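## Task

Carry out four plate transfers, with bays named as on the deck layout sheet: 41 to 22, 23 to 21, 42 to 11, then 13 to 34. At the end, bays 11, 12, 21 and 32 must each contain a 384-well plate, and bays 22, 31, 33 and 34 must each contain a 96-well plate; which particular plate of a kind sits where does not matter. Every plate or block has to rest flat between its bay's corner pieces, with its cut corner at the back left. The deck was filled by hand and never checked against the layout sheet, so the actual contents may differ from it.

## Robot and tools

Robot: two six-joint arms, left_arm and right_arm, each ending in a parallel two-finger gripper. The names are just labels, not sides of a camera picture. The fingers point along the gripper's own +z axis and open and close along its y axis.

Frame: one shared scene frame, metres. Origin on the table surface midway between the arms; +z is up, +x reaches out over the table, and left_arm sits toward +y. Orientations are quaternions written w, x, y, z. Reported hand positions get less accurate at long reach.

Deck: a bay number is row then column (bay 23 = row 2, column 3). From the arms' viewpoint row 1 is nearest, row 4 farthest; column 1 is leftmost, column 4 rightmost, and column 4 has a raised floor. Plates start with the cut corner at back left. The layout sheet for the first task lists 384-well plates in 12, 23, 32, 42 and 96-well plates in 13, 31, 33, 41, all other bays empty; plates have open wells (96-well 8 x 12, 384-well 16 x 24). Only the camera images reveal what is really where, so check them; in the first task the real loading may not match the sheet. The next task's sheet arrives in the finished_scene result.

Row format (used everywhere): 20 numbers. First left_arm: x, y, z, qw, qx, qy, qz, then left_gripper position, force_limit, speed; then the same ten for right_arm/right_gripper. x, y, z, q are an absolute target for that gripper's end_effector_position (point between closed pads) and orientation, in the scene frame. Gripper numbers are each in [-1, 1]. position: +1 fully open (140 mm), about -0.8 pads touching, -1 close until blocked. force_limit: about 14 N at -1, 60 N at 0, 107 N at +1. speed: pad gap speed about 30, 140, 250 mm/s at -1, 0, +1. To leave a gripper alone, resend its previous three numbers (0 is a real command). To hold an arm still, repeat its last reported pose exactly, quaternion included, and keep its quaternion identical across rows to avoid drift.

execute_actions(actions): a list of actions; each action is a list of up to 15 rows, one per 1/30 s step, the last row held for the rest of the 15 steps. Each target must lie within 0.6 m of that gripper's current position along each of its axes, or the action is rejected for both arms; a malformed first action rejects the whole call. Per step the command is clipped to 70 mm and 16 degrees from the measured pose, so long reaches need several actions. An empty list just reports state and images.

move(target, speed, stop_force, blocking): target is one 20-number row of absolute poses; each gripper travels straight there, all arms finishing together, 0.5 to 10 s. speed is path top speed in m/s, 0.002 to 0.5 (default 0.25); rotation up to twice that in rad/s. Paths ignore obstacles and the other arm. stop_force (20 to 80 N, shared) ends an arm's path on contact, then backs it off slightly; use it only at very low speed, not when the gripper rotates, and omit it when lifting away from something. blocking=false returns after 0.5 s; then use wait or stop before other motion. The result adds a move: line (done, off_target, moving, held, contact, fault) plus limits notes (paced = target clipped; held = steps blocked) and each gripper's remaining distance.

wait(seconds 0 to 10): let time run with commands held. stop(): brake a running move. zoom_image(camera, region [x0, y0, x1, y1] pixels, max 504 x 504): closer look at cam_high or cam_low (896x504) or cam_left_wrist / cam_right_wrist (504x504). finished_scene(scene): end the current task, irreversible.

Result lines: the state line gives each arm's pose and velocities. object_status: 0 moving, 1 blocked while opening, 2 blocked while closing (a grip), 3 reached target or pads met. position_measured is in counts, 3 open to 230 closed. To squeeze harder while gripping, raise force_limit and nudge position (-1 to -0.98). Flange force is approximate and includes held weight. Hand target shows where the controller is driving. pose unreachable means the clearance check altered the command. MOTOR HOT warns of overheating before a brake stop.

Cautions: fingertips extend about 33 mm past the reference point when closed, 9 mm when open, and shift about 24 mm outward while closing, so keep clearance above surfaces. Stiff arms fault when driven into firm things; 144 N external force or joint overload stops the arm for 10 s. Do not collide the arms, drop or fling plates, or push anything off the table. Random tugs may hit held parts. Finish with every plate released, seated flat, cut corner back left, and grippers withdrawn.

Each tool is called after "Emit:" as name(argument=value, ...) on one line, values as JSON.

## Session

Emit:
execute_actions(actions=[])

Scene clock: 0.00 s.
left_arm: end_effector_position=(+0.7126, +0.6740, +0.3218) position_measured=3 object_status=3 end_effector_quat_wxyz=(-0.001, +0.997, +0.072, +0.000) end_effector_velocity=(+0.000, -0.001, -0.000) end_effector_angular_velocity=(+0.000, +0.000, -0.001) | right_arm: end_effector_position=(+0.6959, -0.4337, +0.3228) position_measured=3 object_status=3 end_effector_quat_wxyz=(-0.000, +0.999, +0.045, +0.002) end_effector_velocity=(-0.000, +0.000, -0.000) end_effector_angular_velocity=(+0.000, +0.000, +0.000)
Joint positions: left_arm=[-0.053  0.164  1.605  0.001  1.372  1.518] | right_arm=[-0.051  0.162  1.605  0.     1.372  1.519]
Joint velocities: left_arm=[-0.001  0.     0.     0.     0.    -0.001] | right_arm=[ 0.    -0.     0.001  0.     0.    -0.   ]
Flange force (N, the push that the arm receives, along the gripper's own x y z axes): no reading
Hand target (left_arm): +0.713, +0.674, +0.322; -0.001, +0.997, +0.072, +0.000
Hand target (right_arm): +0.696, -0.434, +0.323; -0.000, +0.999, +0.045, +0.002

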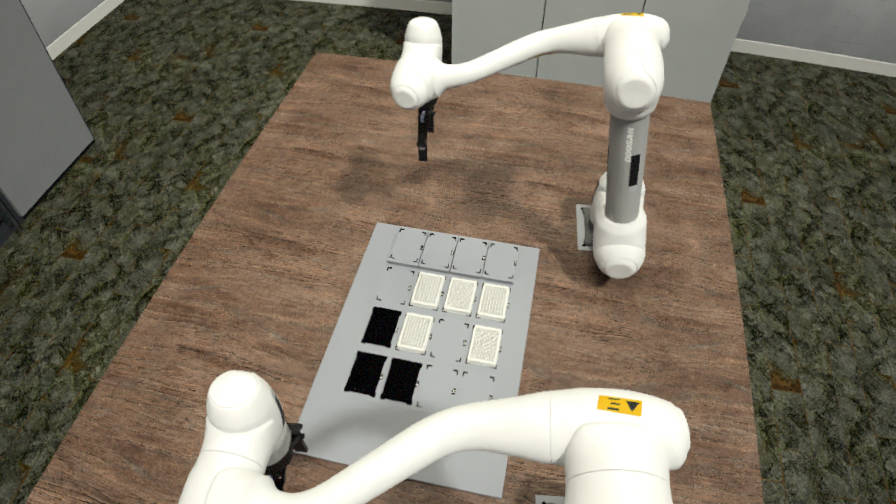

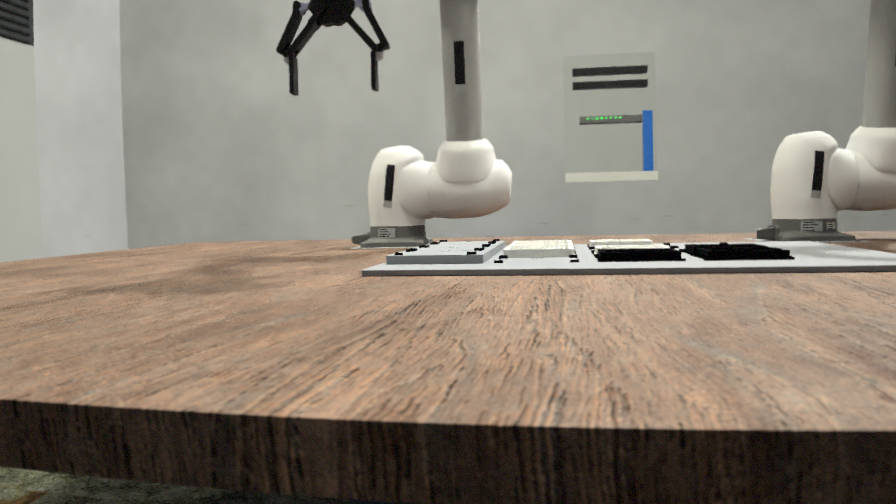

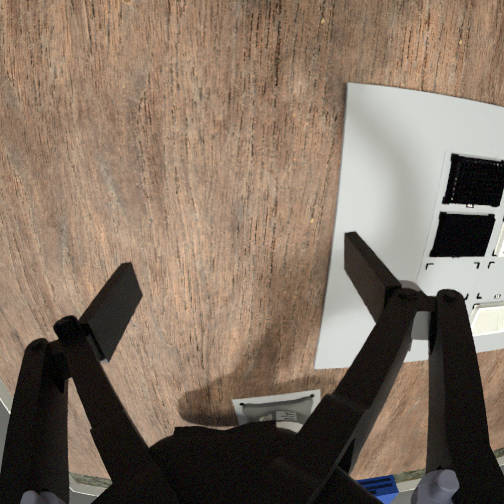

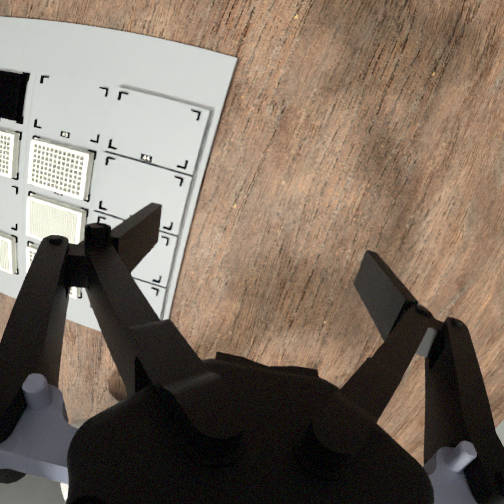

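Emit:
zoom_image(camera="cam_high", region=[320, 215, 560, 425])

Emit:
zoom_image(camera="cam_low", region=[350, 200, 850, 300])

Region (320, 215, 560, 425) of cam_high's 896x504 image, scaled by 2.100, with more detail than that image has; it fills the top 441 rows of this view, and the rest is white.

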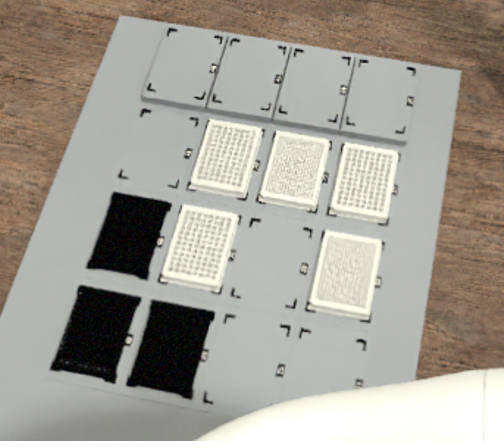

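Region (350, 200, 850, 300) of cam_low's 896x504 image, scaled by 1.008, with more detail than that image has; it fills the top 101 rows of this view, and the rest is white.

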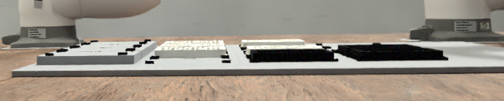

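Emit:
move(target=[0.55,0.15,0.35,0,1,0,0,1,0,0,0.6959,-0.55,0.3228,0,0.999,0.045,0.002,1,0,0], speed=0.4)

Scene clock: 2.53 s.
left_arm: end_effector_position=(+0.5503, +0.1498, +0.3500) position_measured=3 object_status=3 end_effector_quat_wxyz=(+0.000, +1.000, -0.000, +0.000) end_effector_velocity=(-0.000, -0.001, -0.000) end_effector_angular_velocity=(-0.000, -0.000, -0.000) | right_arm: end_effector_position=(+0.6961, -0.5501, +0.3228) position_measured=3 object_status=3 end_effector_quat_wxyz=(+0.000, +0.999, +0.045, +0.002) end_effector_velocity=(+0.001, -0.001, +0.001) end_effector_angular_velocity=(-0.001, -0.002, -0.000)
Joint positions: left_arm=[-0.927  0.148  1.572  0.     1.42   0.787] | right_arm=[-0.231  0.162  1.605  0.     1.37   1.341]
Joint velocities: left_arm=[-0.001  0.001 -0.    -0.    -0.    -0.001] | right_arm=[-0.     0.    -0.002 -0.    -0.    -0.   ]
Flange force (N, the push that the arm receives, along the gripper's own x y z axes): left_arm=[3.5 10.6 -1.0] | right_arm=[-11.2 2.3 0.7]
Hand target (left_arm): +0.550, +0.150, +0.350; +0.000, +1.000, +0.000, +0.000
Hand target (right_arm): +0.696, -0.550, +0.323; +0.000, +0.999, +0.045, +0.002
Off the commanded pose (left_arm): 0.000 m, 0 deg.
Off the commanded pose (right_arm): 0.000 m, 0 deg.
move: done

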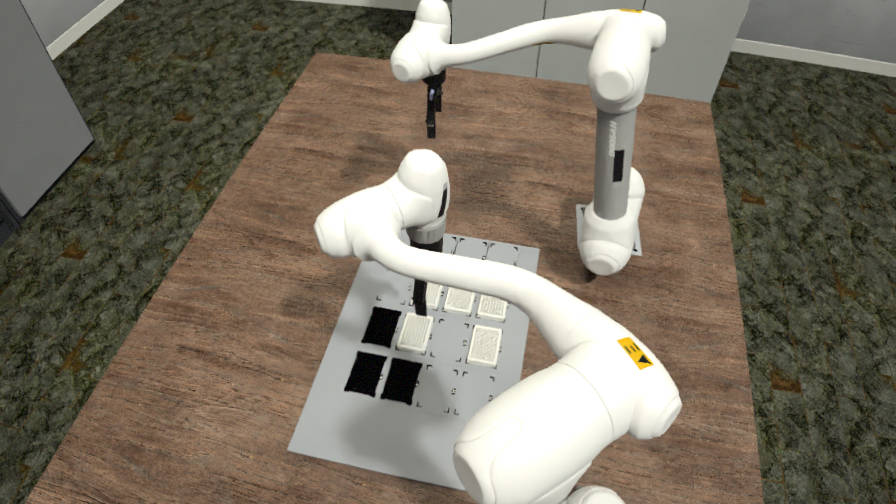

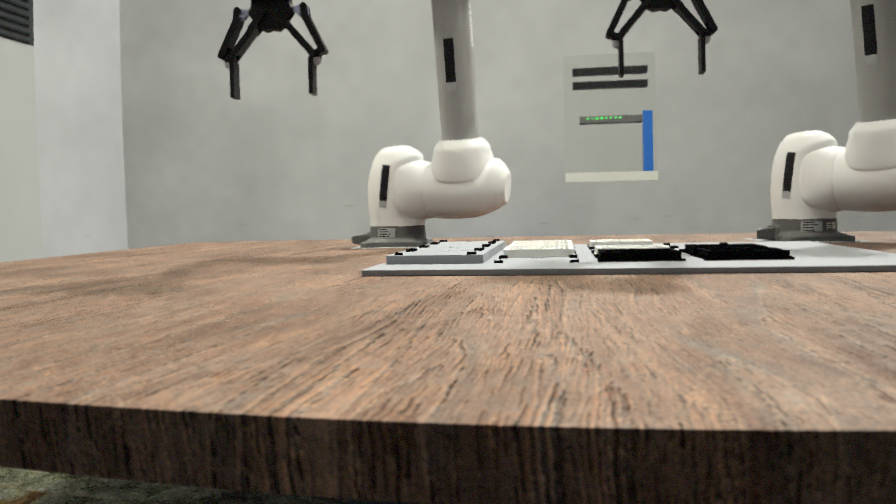

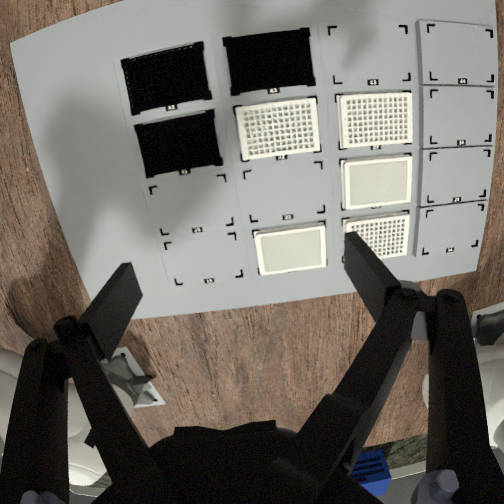

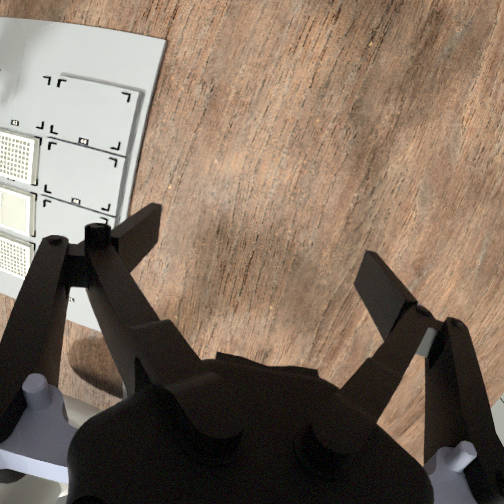

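Emit:
zoom_image(camera="cam_left_wrist", region=[110, 15, 330, 195])

Region (110, 15, 330, 195) of cam_left_wrist's 504x504 image, scaled by 2.291, with more detail than that image has; it fills the top 412 rows of this view, and the rest is white.

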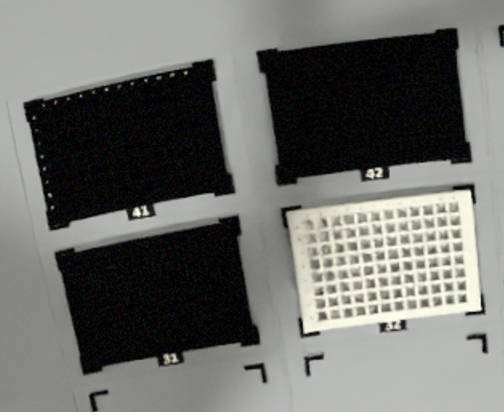

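Emit:
move(target=[0.55,0.15,0.12,0,1,0,0,1,0,0,0.6959,-0.55,0.3228,0,0.999,0.045,0.002,1,0,0], speed=0.3)

Scene clock: 4.30 s.
left_arm: end_effector_position=(+0.5499, +0.1500, +0.1201) position_measured=3 object_status=3 end_effector_quat_wxyz=(+0.000, +1.000, -0.000, -0.000) end_effector_velocity=(-0.000, -0.000, +0.000) end_effector_angular_velocity=(-0.001, +0.000, +0.001) | right_arm: end_effector_position=(+0.6959, -0.5500, +0.3228) position_measured=3 object_status=3 end_effector_quat_wxyz=(+0.000, +0.999, +0.045, +0.002) end_effector_velocity=(-0.000, +0.000, -0.000) end_effector_angular_velocity=(-0.000, +0.001, +0.001)
Joint positions: left_arm=[-0.927  0.278  1.851 -0.     1.012  0.788] | right_arm=[-0.231  0.161  1.606  0.001  1.37   1.341]
Joint velocities: left_arm=[ 0.    -0.     0.    -0.001 -0.    -0.   ] | right_arm=[ 0.     0.     0.001 -0.     0.    -0.   ]
Flange force (N, the push that the arm receives, along the gripper's own x y z axes): left_arm=[1.5 -2.4 0.1] | right_arm=[-6.1 3.0 1.3]
Hand target (left_arm): +0.550, +0.150, +0.120; +0.000, +1.000, -0.000, -0.000
Hand target (right_arm): +0.696, -0.550, +0.323; +0.000, +0.999, +0.045, +0.002
Off the commanded pose (left_arm): 0.000 m, 0 deg.
Off the commanded pose (right_arm): 0.000 m, 0 deg.
move: done

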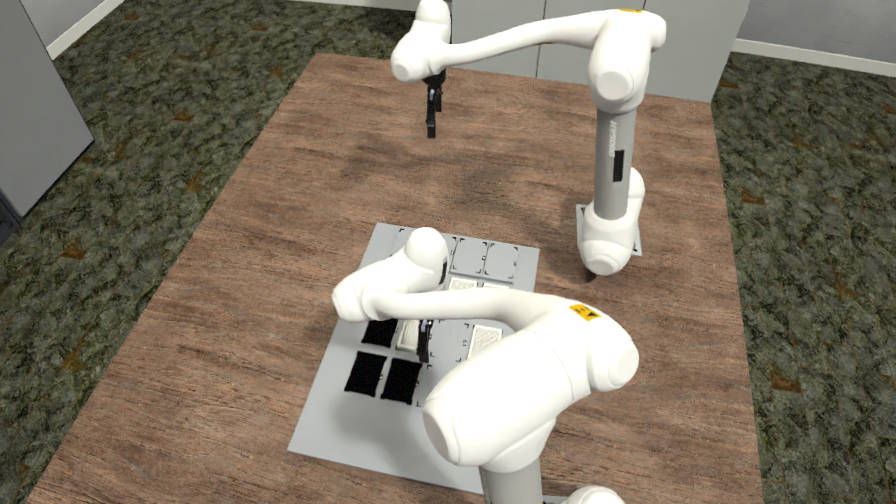

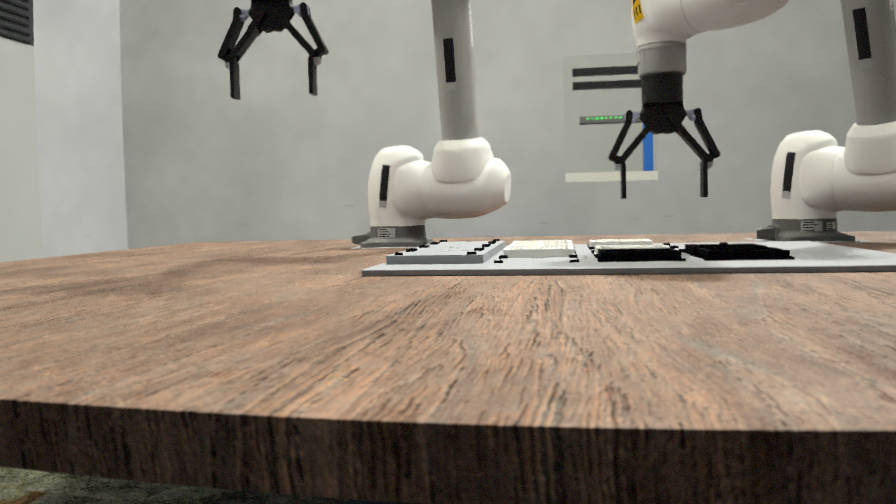

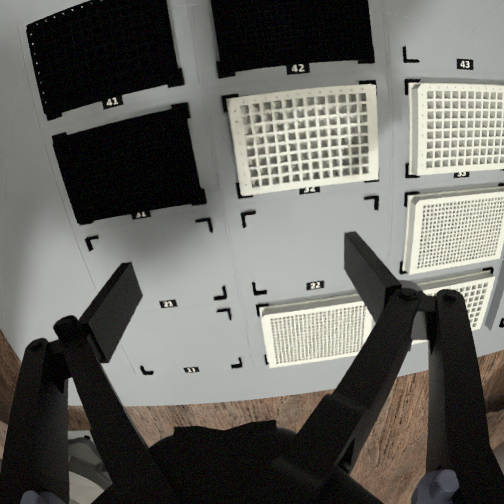

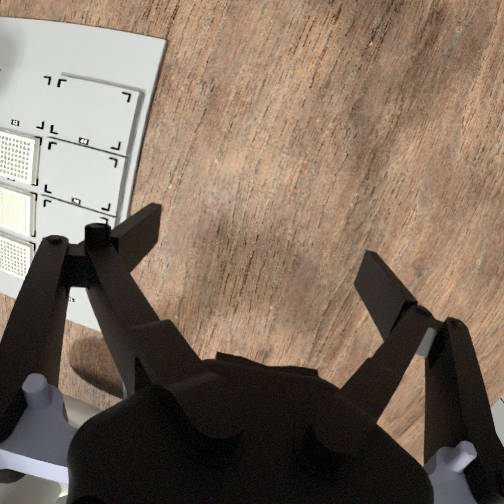

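Emit:
move(target=[0.60,0.08,0.06,0,1,0,0,1,0,0,0.6959,-0.55,0.3228,0,0.999,0.045,0.002,1,0,0], speed=0.2)

Emit:
zoom_image(camera="cam_low", region=[560, 180, 810, 290])

Scene clock: 6.07 s.
left_arm: end_effector_position=(+0.6000, +0.0799, +0.0600) position_measured=3 object_status=3 end_effector_quat_wxyz=(+0.000, +1.000, -0.000, +0.000) end_effector_velocity=(-0.000, +0.000, +0.000) end_effector_angular_velocity=(+0.000, -0.000, +0.001) | right_arm: end_effector_position=(+0.6959, -0.5500, +0.3228) position_measured=3 object_status=3 end_effector_quat_wxyz=(-0.000, +0.999, +0.045, +0.002) end_effector_velocity=(-0.000, -0.001, -0.000) end_effector_angular_velocity=(+0.001, +0.001, -0.002)
Joint positions: left_arm=[-0.947  0.449  1.728 -0.     0.965  0.768] | right_arm=[-0.231  0.161  1.606  0.001  1.37   1.341]
Joint velocities: left_arm=[ 0.    -0.001 -0.     0.     0.001 -0.001] | right_arm=[-0.001  0.     0.001  0.    -0.     0.   ]
Flange force (N, the push that the arm receives, along the gripper's own x y z axes): left_arm=[0.5 1.3 -0.7] | right_arm=[-9.6 2.1 -0.3]
Hand target (left_arm): +0.600, +0.080, +0.060; +0.000, +1.000, -0.000, -0.000
Hand target (right_arm): +0.696, -0.550, +0.323; +0.000, +0.999, +0.045, +0.002
Off the commanded pose (left_arm): 0.000 m, 0 deg.
Off the commanded pose (right_arm): 0.000 m, 0 deg.
move: done

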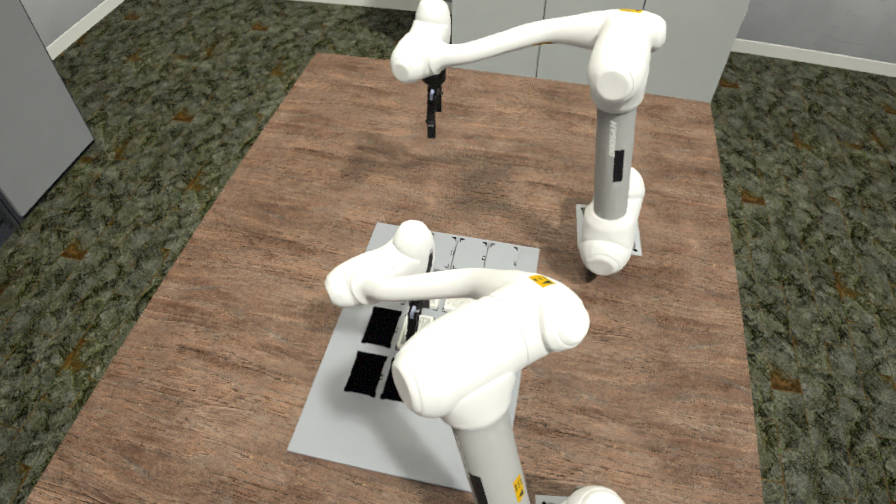

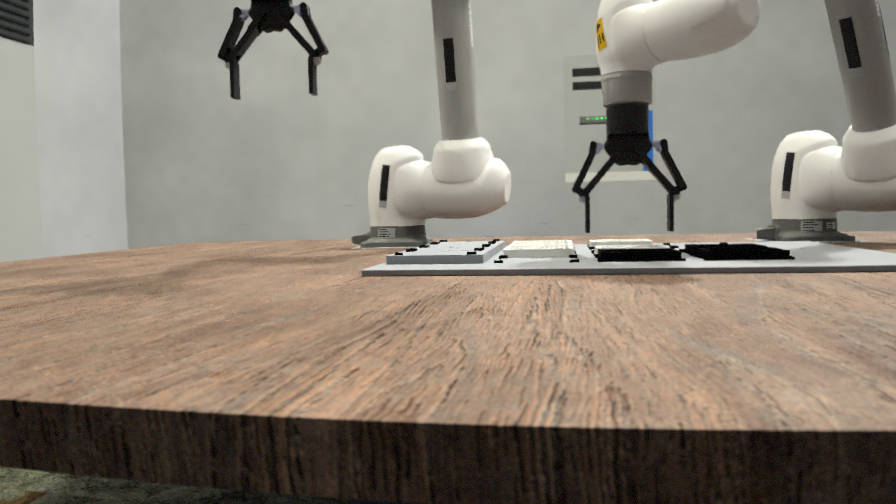

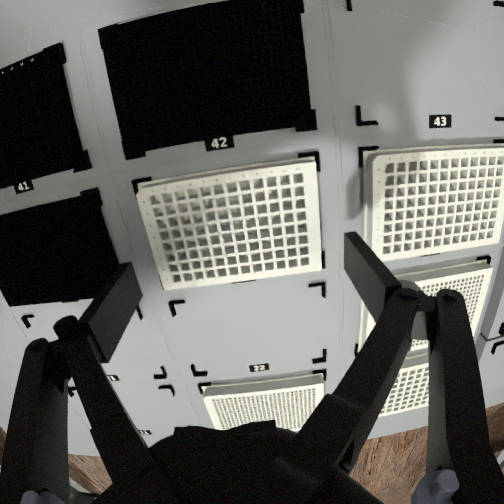

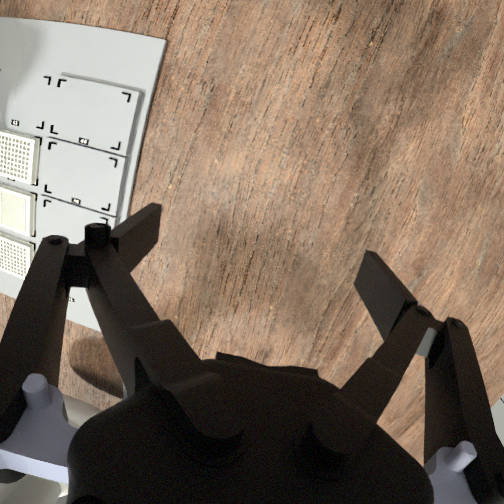

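Region (560, 180, 810, 290) of cam_low's 896x504 image, scaled by 2.016, with more detail than that image has; it fills the top 222 rows of this view, and the rest is white.

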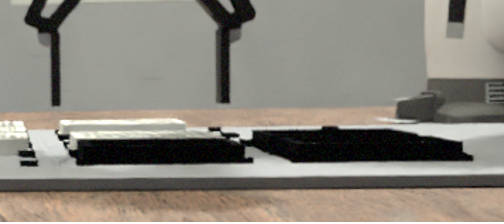

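Emit:
move(target=[0.608,0.083,0.042,0,1,0,0,1,0,0,0.6959,-0.55,0.3228,0,0.999,0.045,0.002,1,0,0], speed=0.05)

Emit:
zoom_image(camera="cam_left_wrist", region=[90, 130, 390, 340])

Emit:
zoom_image(camera="cam_low", region=[560, 200, 720, 280])

Scene clock: 7.20 s.
left_arm: end_effector_position=(+0.6080, +0.0830, +0.0420) position_measured=3 object_status=3 end_effector_quat_wxyz=(-0.000, +1.000, -0.000, -0.000) end_effector_velocity=(+0.001, -0.000, -0.000) end_effector_angular_velocity=(-0.001, -0.002, -0.001) | right_arm: end_effector_position=(+0.6959, -0.5500, +0.3228) position_measured=3 object_status=3 end_effector_quat_wxyz=(-0.000, +0.999, +0.045, +0.002) end_effector_velocity=(-0.000, +0.001, -0.000) end_effector_angular_velocity=(+0.001, +0.000, -0.000)
Joint positions: left_arm=[-0.936  0.471  1.732 -0.     0.938  0.778] | right_arm=[-0.231  0.161  1.606  0.001  1.37   1.341]
Joint velocities: left_arm=[ 0.     0.     0.     0.001 -0.002  0.   ] | right_arm=[0.001 0.    0.    0.001 0.    0.001]
Flange force (N, the push that the arm receives, along the gripper's own x y z axes): left_arm=[3.4 6.5 0.8] | right_arm=[-8.1 0.4 -0.8]
Hand target (left_arm): +0.608, +0.083, +0.042; +0.000, +1.000, -0.000, -0.000
Hand target (right_arm): +0.696, -0.550, +0.323; -0.000, +0.999, +0.045, +0.002
Off the commanded pose (left_arm): 0.000 m, 0 deg.
Off the commanded pose (right_arm): 0.000 m, 0 deg.
move: done

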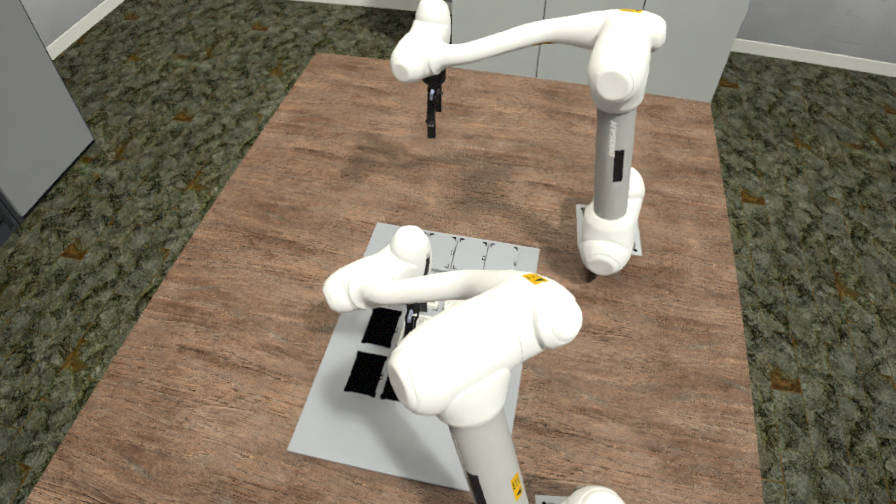

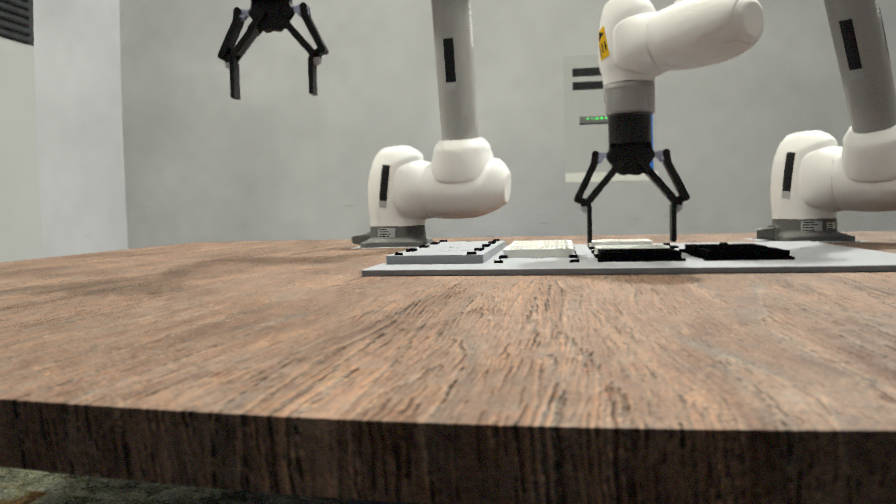

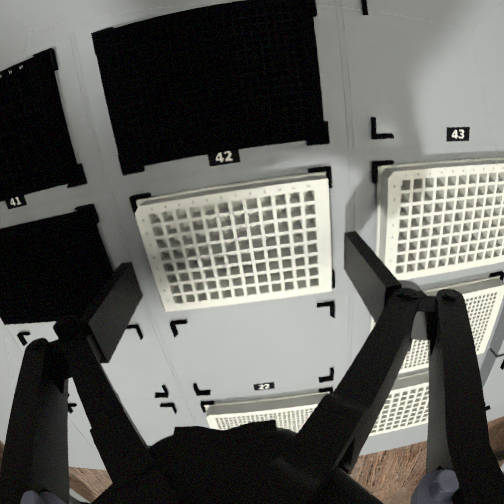

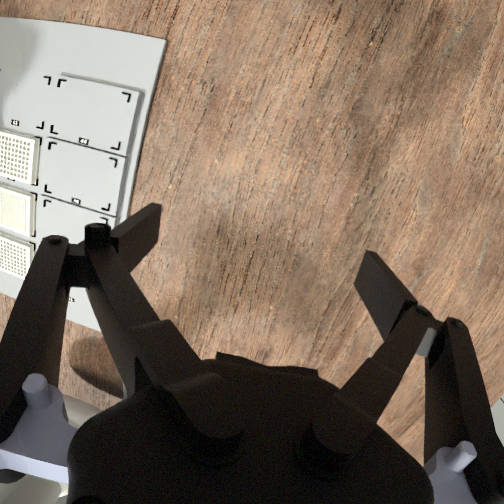

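Region (90, 130, 390, 340) of cam_left_wrist's 504x504 image, scaled by 1.680, with more detail than that image has; it fills the top 353 rows of this view, and the rest is white.

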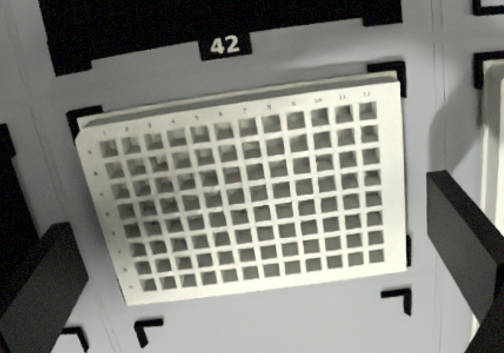

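Region (560, 200, 720, 280) of cam_low's 896x504 image, scaled by 3.150, with more detail than that image has.

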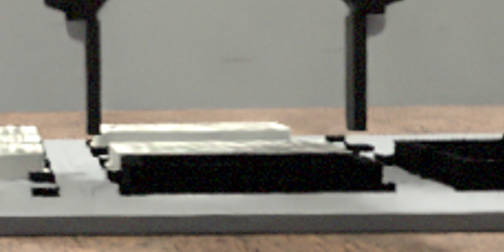

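Emit:
move(target=[0.617,0.083,0.028,0,1,0,0,1,0,0,0.6959,-0.55,0.3228,0,0.999,0.045,0.002,1,0,0], speed=0.03)

Emit:
zoom_image(camera="cam_left_wrist", region=[90, 130, 390, 370])

Emit:
zoom_image(camera="cam_low", region=[560, 200, 720, 280])

Scene clock: 8.70 s.
left_arm: end_effector_position=(+0.6170, +0.0830, +0.0280) position_measured=3 object_status=3 end_effector_quat_wxyz=(-0.000, +1.000, -0.000, -0.000) end_effector_velocity=(-0.001, -0.000, -0.000) end_effector_angular_velocity=(+0.000, +0.001, -0.001) | right_arm: end_effector_position=(+0.6959, -0.5500, +0.3228) position_measured=3 object_status=3 end_effector_quat_wxyz=(-0.000, +0.999, +0.045, +0.002) end_effector_velocity=(-0.000, +0.000, +0.000) end_effector_angular_velocity=(+0.000, -0.001, -0.001)
Joint positions: left_arm=[-0.928  0.494  1.726  0.     0.922  0.787] | right_arm=[-0.231  0.161  1.606  0.001  1.37   1.341]
Joint velocities: left_arm=[-0.001  0.     0.    -0.     0.001  0.001] | right_arm=[ 0.    -0.001  0.     0.     0.     0.001]
Flange force (N, the push that the arm receives, along the gripper's own x y z axes): left_arm=[2.7 2.0 1.3] | right_arm=[-11.2 4.1 -0.4]
Hand target (left_arm): +0.617, +0.083, +0.028; -0.000, +1.000, -0.000, -0.000
Hand target (right_arm): +0.696, -0.550, +0.323; -0.000, +0.999, +0.045, +0.002
Off the commanded pose (left_arm): 0.000 m, 0 deg.
Off the commanded pose (right_arm): 0.000 m, 0 deg.
move: done

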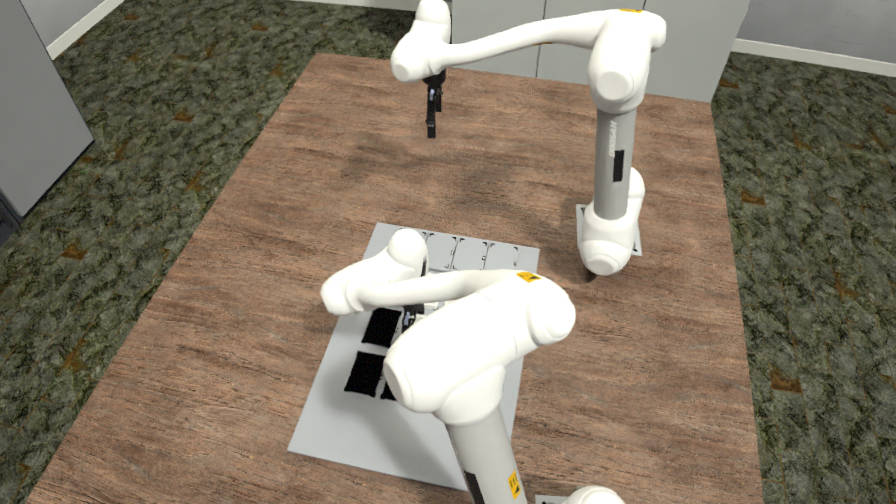

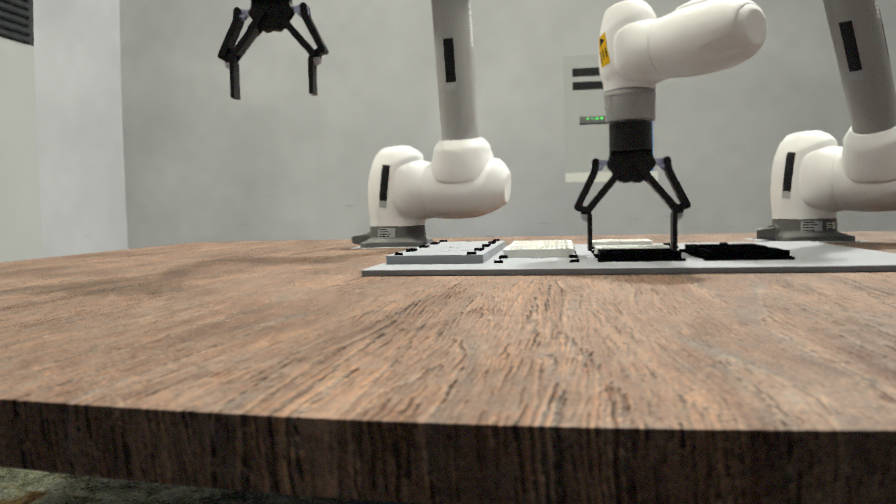

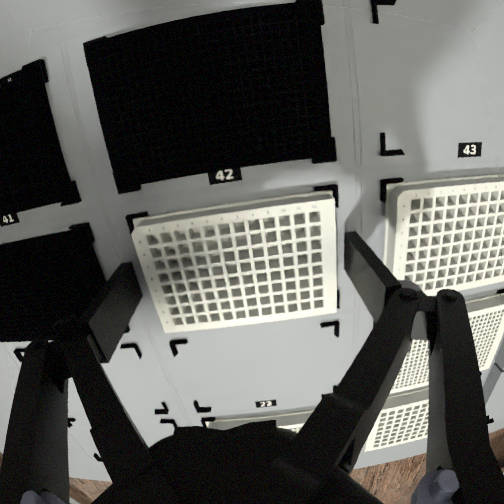

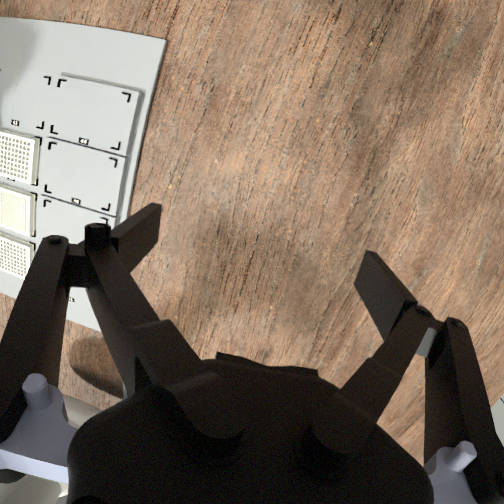

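Region (90, 130, 390, 370) of cam_left_wrist's 504x504 image, scaled by 1.680, with more detail than that image has; it fills the top 403 rows of this view, and the rest is white.

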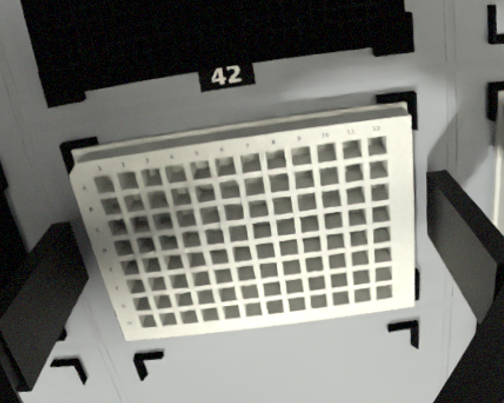

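Region (560, 200, 720, 280) of cam_low's 896x504 image, scaled by 3.150, with more detail than that image has.

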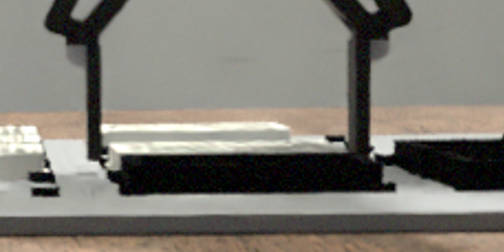

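Emit:
execute_actions(actions=[[[0.617,0.084,0.026,0,1,0,0,1,0,0,0.6959,-0.55,0.3228,0,0.999,0.045,0.002,1,0,0],[0.617,0.084,0.024,0,1,0,0,1,0,0,0.6959,-0.55,0.3228,0,0.999,0.045,0.002,1,0,0]],[[0.617,0.084,0.024,0,1,0,0,-1,-0.3,-0.7,0.6959,-0.55,0.3228,0,0.999,0.045,0.002,1,0,0]]])

Emit:
zoom_image(camera="cam_left_wrist", region=[90, 130, 390, 370])

Emit:
zoom_image(camera="cam_low", region=[560, 200, 720, 280])

Scene clock: 10.13 s.
left_arm: end_effector_position=(+0.6172, +0.0838, +0.0244) position_measured=31 object_status=2 end_effector_quat_wxyz=(+0.000, +1.000, -0.000, +0.000) end_effector_velocity=(-0.002, -0.000, -0.002) end_effector_angular_velocity=(+0.002, +0.002, -0.002) | right_arm: end_effector_position=(+0.6959, -0.5500, +0.3228) position_measured=3 object_status=3 end_effector_quat_wxyz=(-0.000, +0.999, +0.045, +0.002) end_effector_velocity=(-0.000, -0.001, +0.000) end_effector_angular_velocity=(+0.000, -0.000, -0.001)
Joint positions: left_arm=[-0.927  0.496  1.73  -0.     0.915  0.788] | right_arm=[-0.231  0.161  1.606  0.001  1.37   1.341]
Joint velocities: left_arm=[-0.002  0.002  0.001 -0.    -0.    -0.   ] | right_arm=[-0.001 -0.     0.     0.     0.     0.   ]
Flange force (N, the push that the arm receives, along the gripper's own x y z axes): left_arm=[-8.8 4.7 -82.8] | right_arm=[-9.9 0.5 -1.0]
Flange force at the end of the 1st action (N, along the gripper's axes at the end of the call): left_arm=[5.8 1.1 1.7] | right_arm=[-9.4 2.5 -1.0]
Hand target (left_arm): +0.617, +0.084, +0.024; -0.000, +1.000, +0.000, -0.000
Hand target (right_arm): +0.696, -0.550, +0.323; -0.000, +0.999, +0.045, +0.002
Off the commanded pose (left_arm): 0.000 m, 0 deg.
Off the commanded pose (right_arm): 0.000 m, 0 deg.

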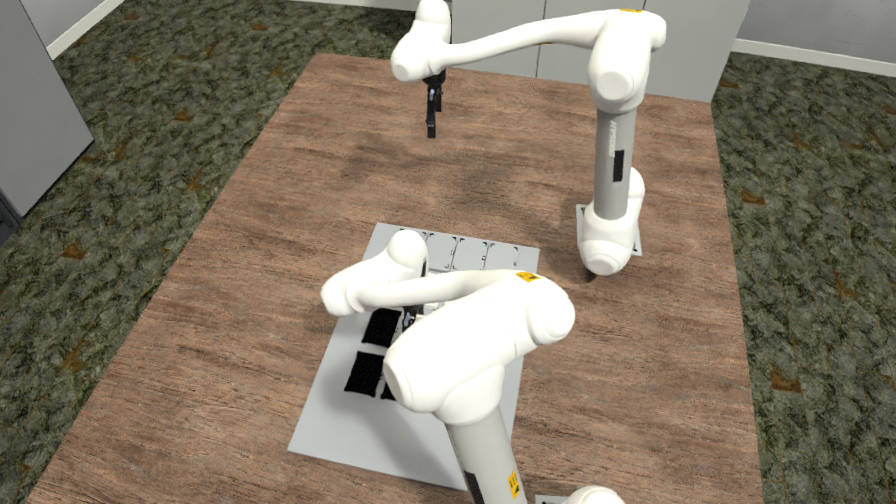

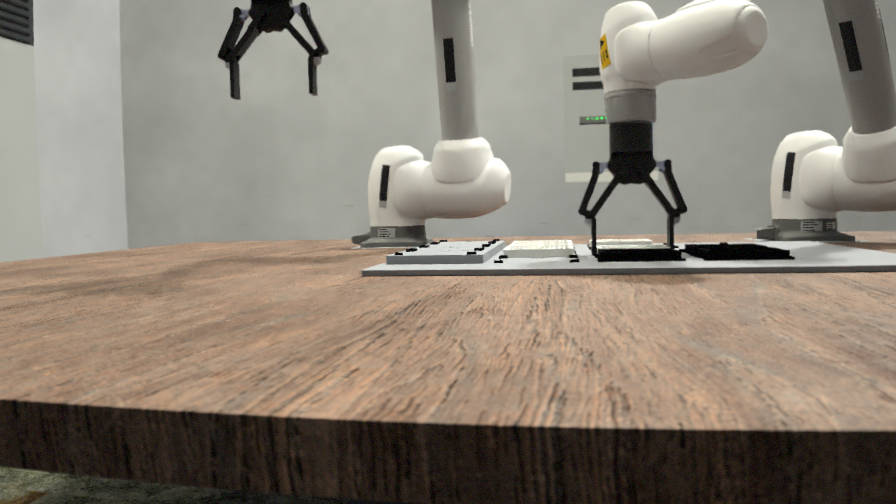

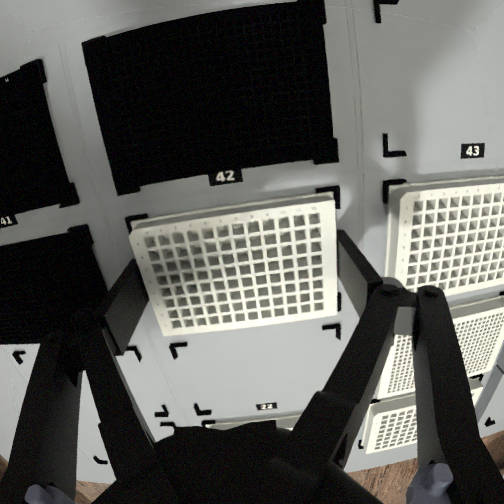

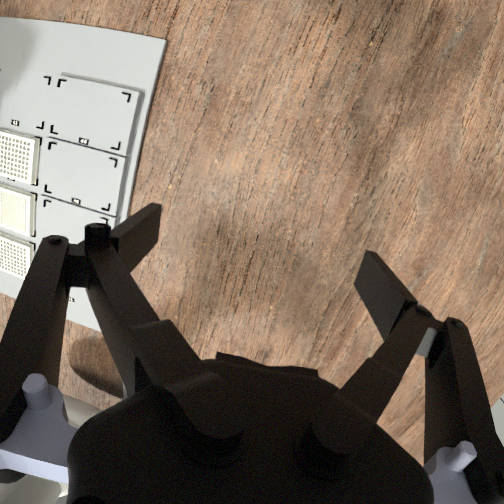

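Region (90, 130, 390, 370) of cam_left_wrist's 504x504 image, scaled by 1.680, with more detail than that image has; it fills the top 403 rows of this view, and the rest is white.

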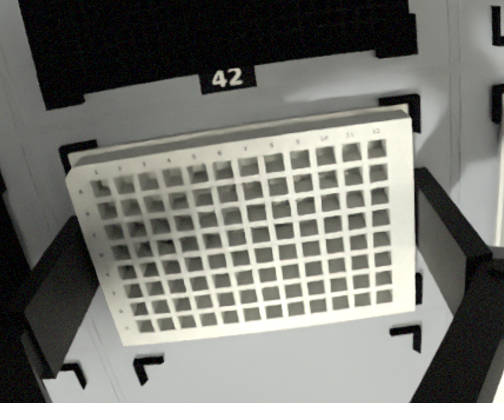

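Region (560, 200, 720, 280) of cam_low's 896x504 image, scaled by 3.150, with more detail than that image has.

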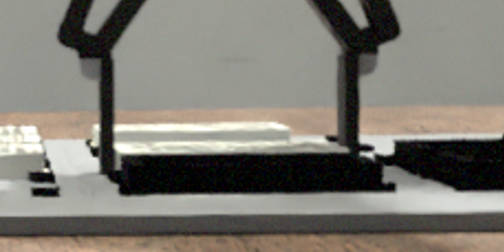

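Tips pressed the floor/flange. Reopen, rise, regrip.

Emit:
execute_actions(actions=[[[0.617,0.084,0.026,0,1,0,0,1,0,0,0.6959,-0.55,0.3228,0,0.999,0.045,0.002,1,0,0],[0.617,0.084,0.028,0,1,0,0,1,0,0,0.6959,-0.55,0.3228,0,0.999,0.045,0.002,1,0,0],[0.617,0.084,0.029,0,1,0,0,1,0,0,0.6959,-0.55,0.3228,0,0.999,0.045,0.002,1,0,0]],[[0.617,0.084,0.029,0,1,0,0,-1,-0.3,-0.7,0.6959,-0.55,0.3228,0,0.999,0.045,0.002,1,0,0]]])

Emit:
zoom_image(camera="cam_left_wrist", region=[90, 130, 390, 370])

Scene clock: 11.40 s.
left_arm: end_effector_position=(+0.6172, +0.0837, +0.0294) position_measured=37 object_status=0 end_effector_quat_wxyz=(+0.000, +1.000, +0.000, +0.000) end_effector_velocity=(-0.001, +0.001, -0.000) end_effector_angular_velocity=(+0.000, +0.000, -0.000) | right_arm: end_effector_position=(+0.6959, -0.5500, +0.3228) position_measured=3 object_status=3 end_effector_quat_wxyz=(-0.000, +0.999, +0.045, +0.002) end_effector_velocity=(+0.000, -0.001, -0.001) end_effector_angular_velocity=(-0.000, +0.002, -0.000)
Joint positions: left_arm=[-0.927  0.492  1.727 -0.     0.923  0.788] | right_arm=[-0.231  0.161  1.606  0.001  1.37   1.341]
Joint velocities: left_arm=[-0.    -0.001  0.002  0.    -0.001 -0.   ] | right_arm=[-0.001  0.002  0.    -0.    -0.    -0.   ]
Flange force (N, the push that the arm receives, along the gripper's own x y z axes): left_arm=[-1.5 29.2 -31.8] | right_arm=[-5.4 4.6 0.4]
Flange force at the end of the 1st action (N, along the gripper's axes at the end of the call): left_arm=[9.0 6.6 3.9] | right_arm=[-8.5 3.0 -1.6]
Hand target (left_arm): +0.617, +0.084, +0.029; +0.000, +1.000, -0.000, -0.000
Hand target (right_arm): +0.696, -0.550, +0.323; -0.000, +0.999, +0.045, +0.002
Off the commanded pose (left_arm): 0.001 m, 0 deg.
Off the commanded pose (right_arm): 0.000 m, 0 deg.

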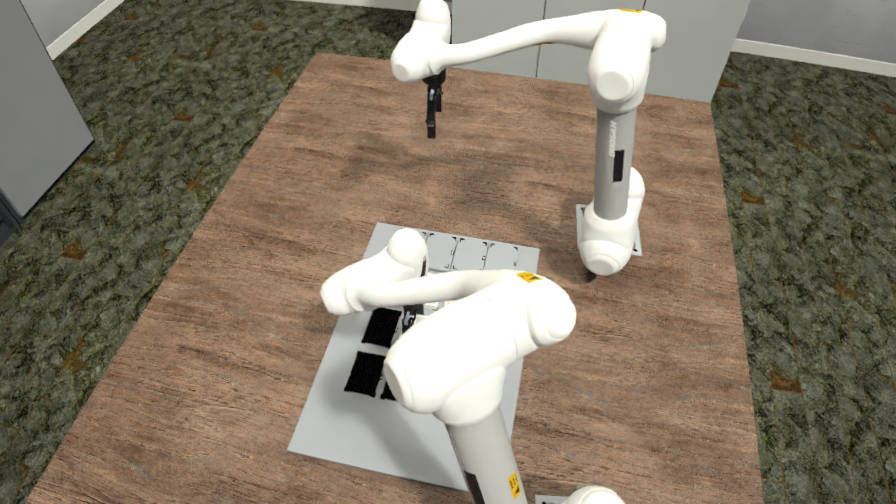

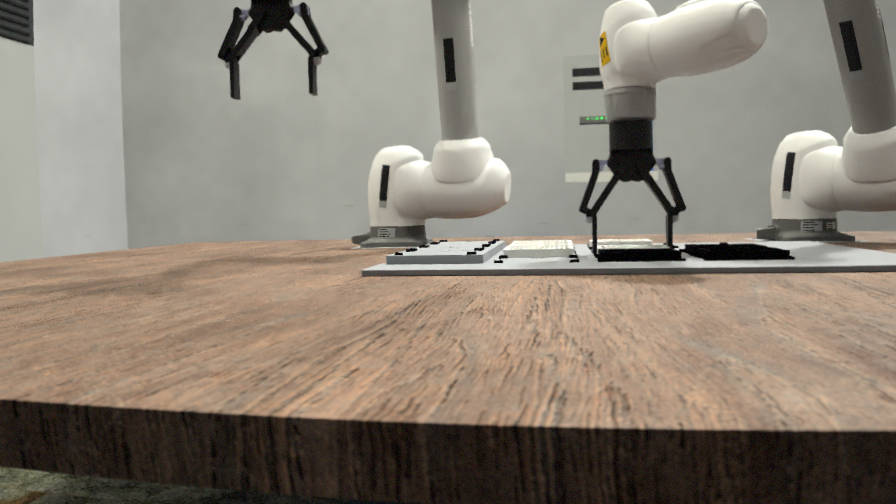

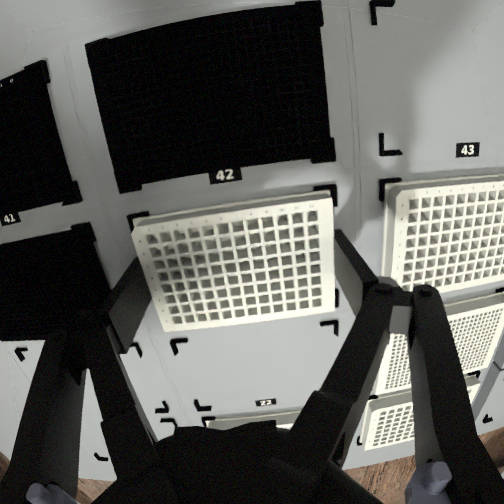

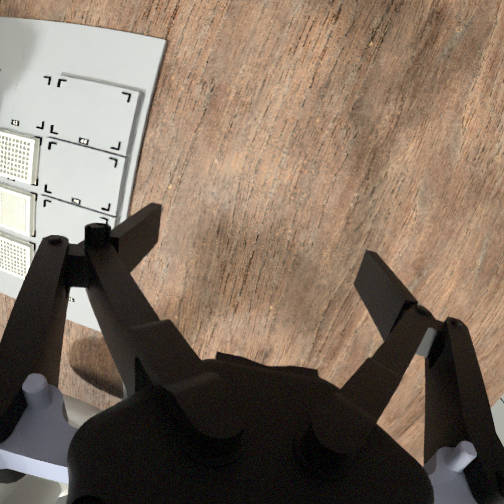

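Region (90, 130, 390, 370) of cam_left_wrist's 504x504 image, scaled by 1.680, with more detail than that image has; it fills the top 403 rows of this view, and the rest is white.

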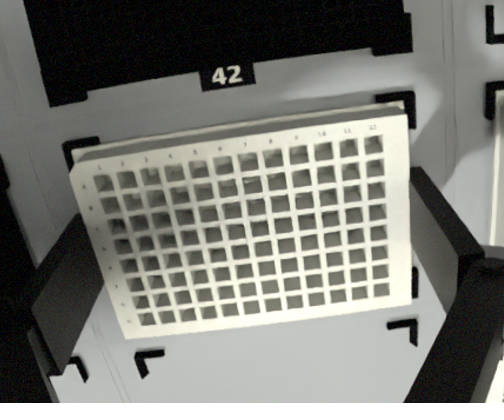

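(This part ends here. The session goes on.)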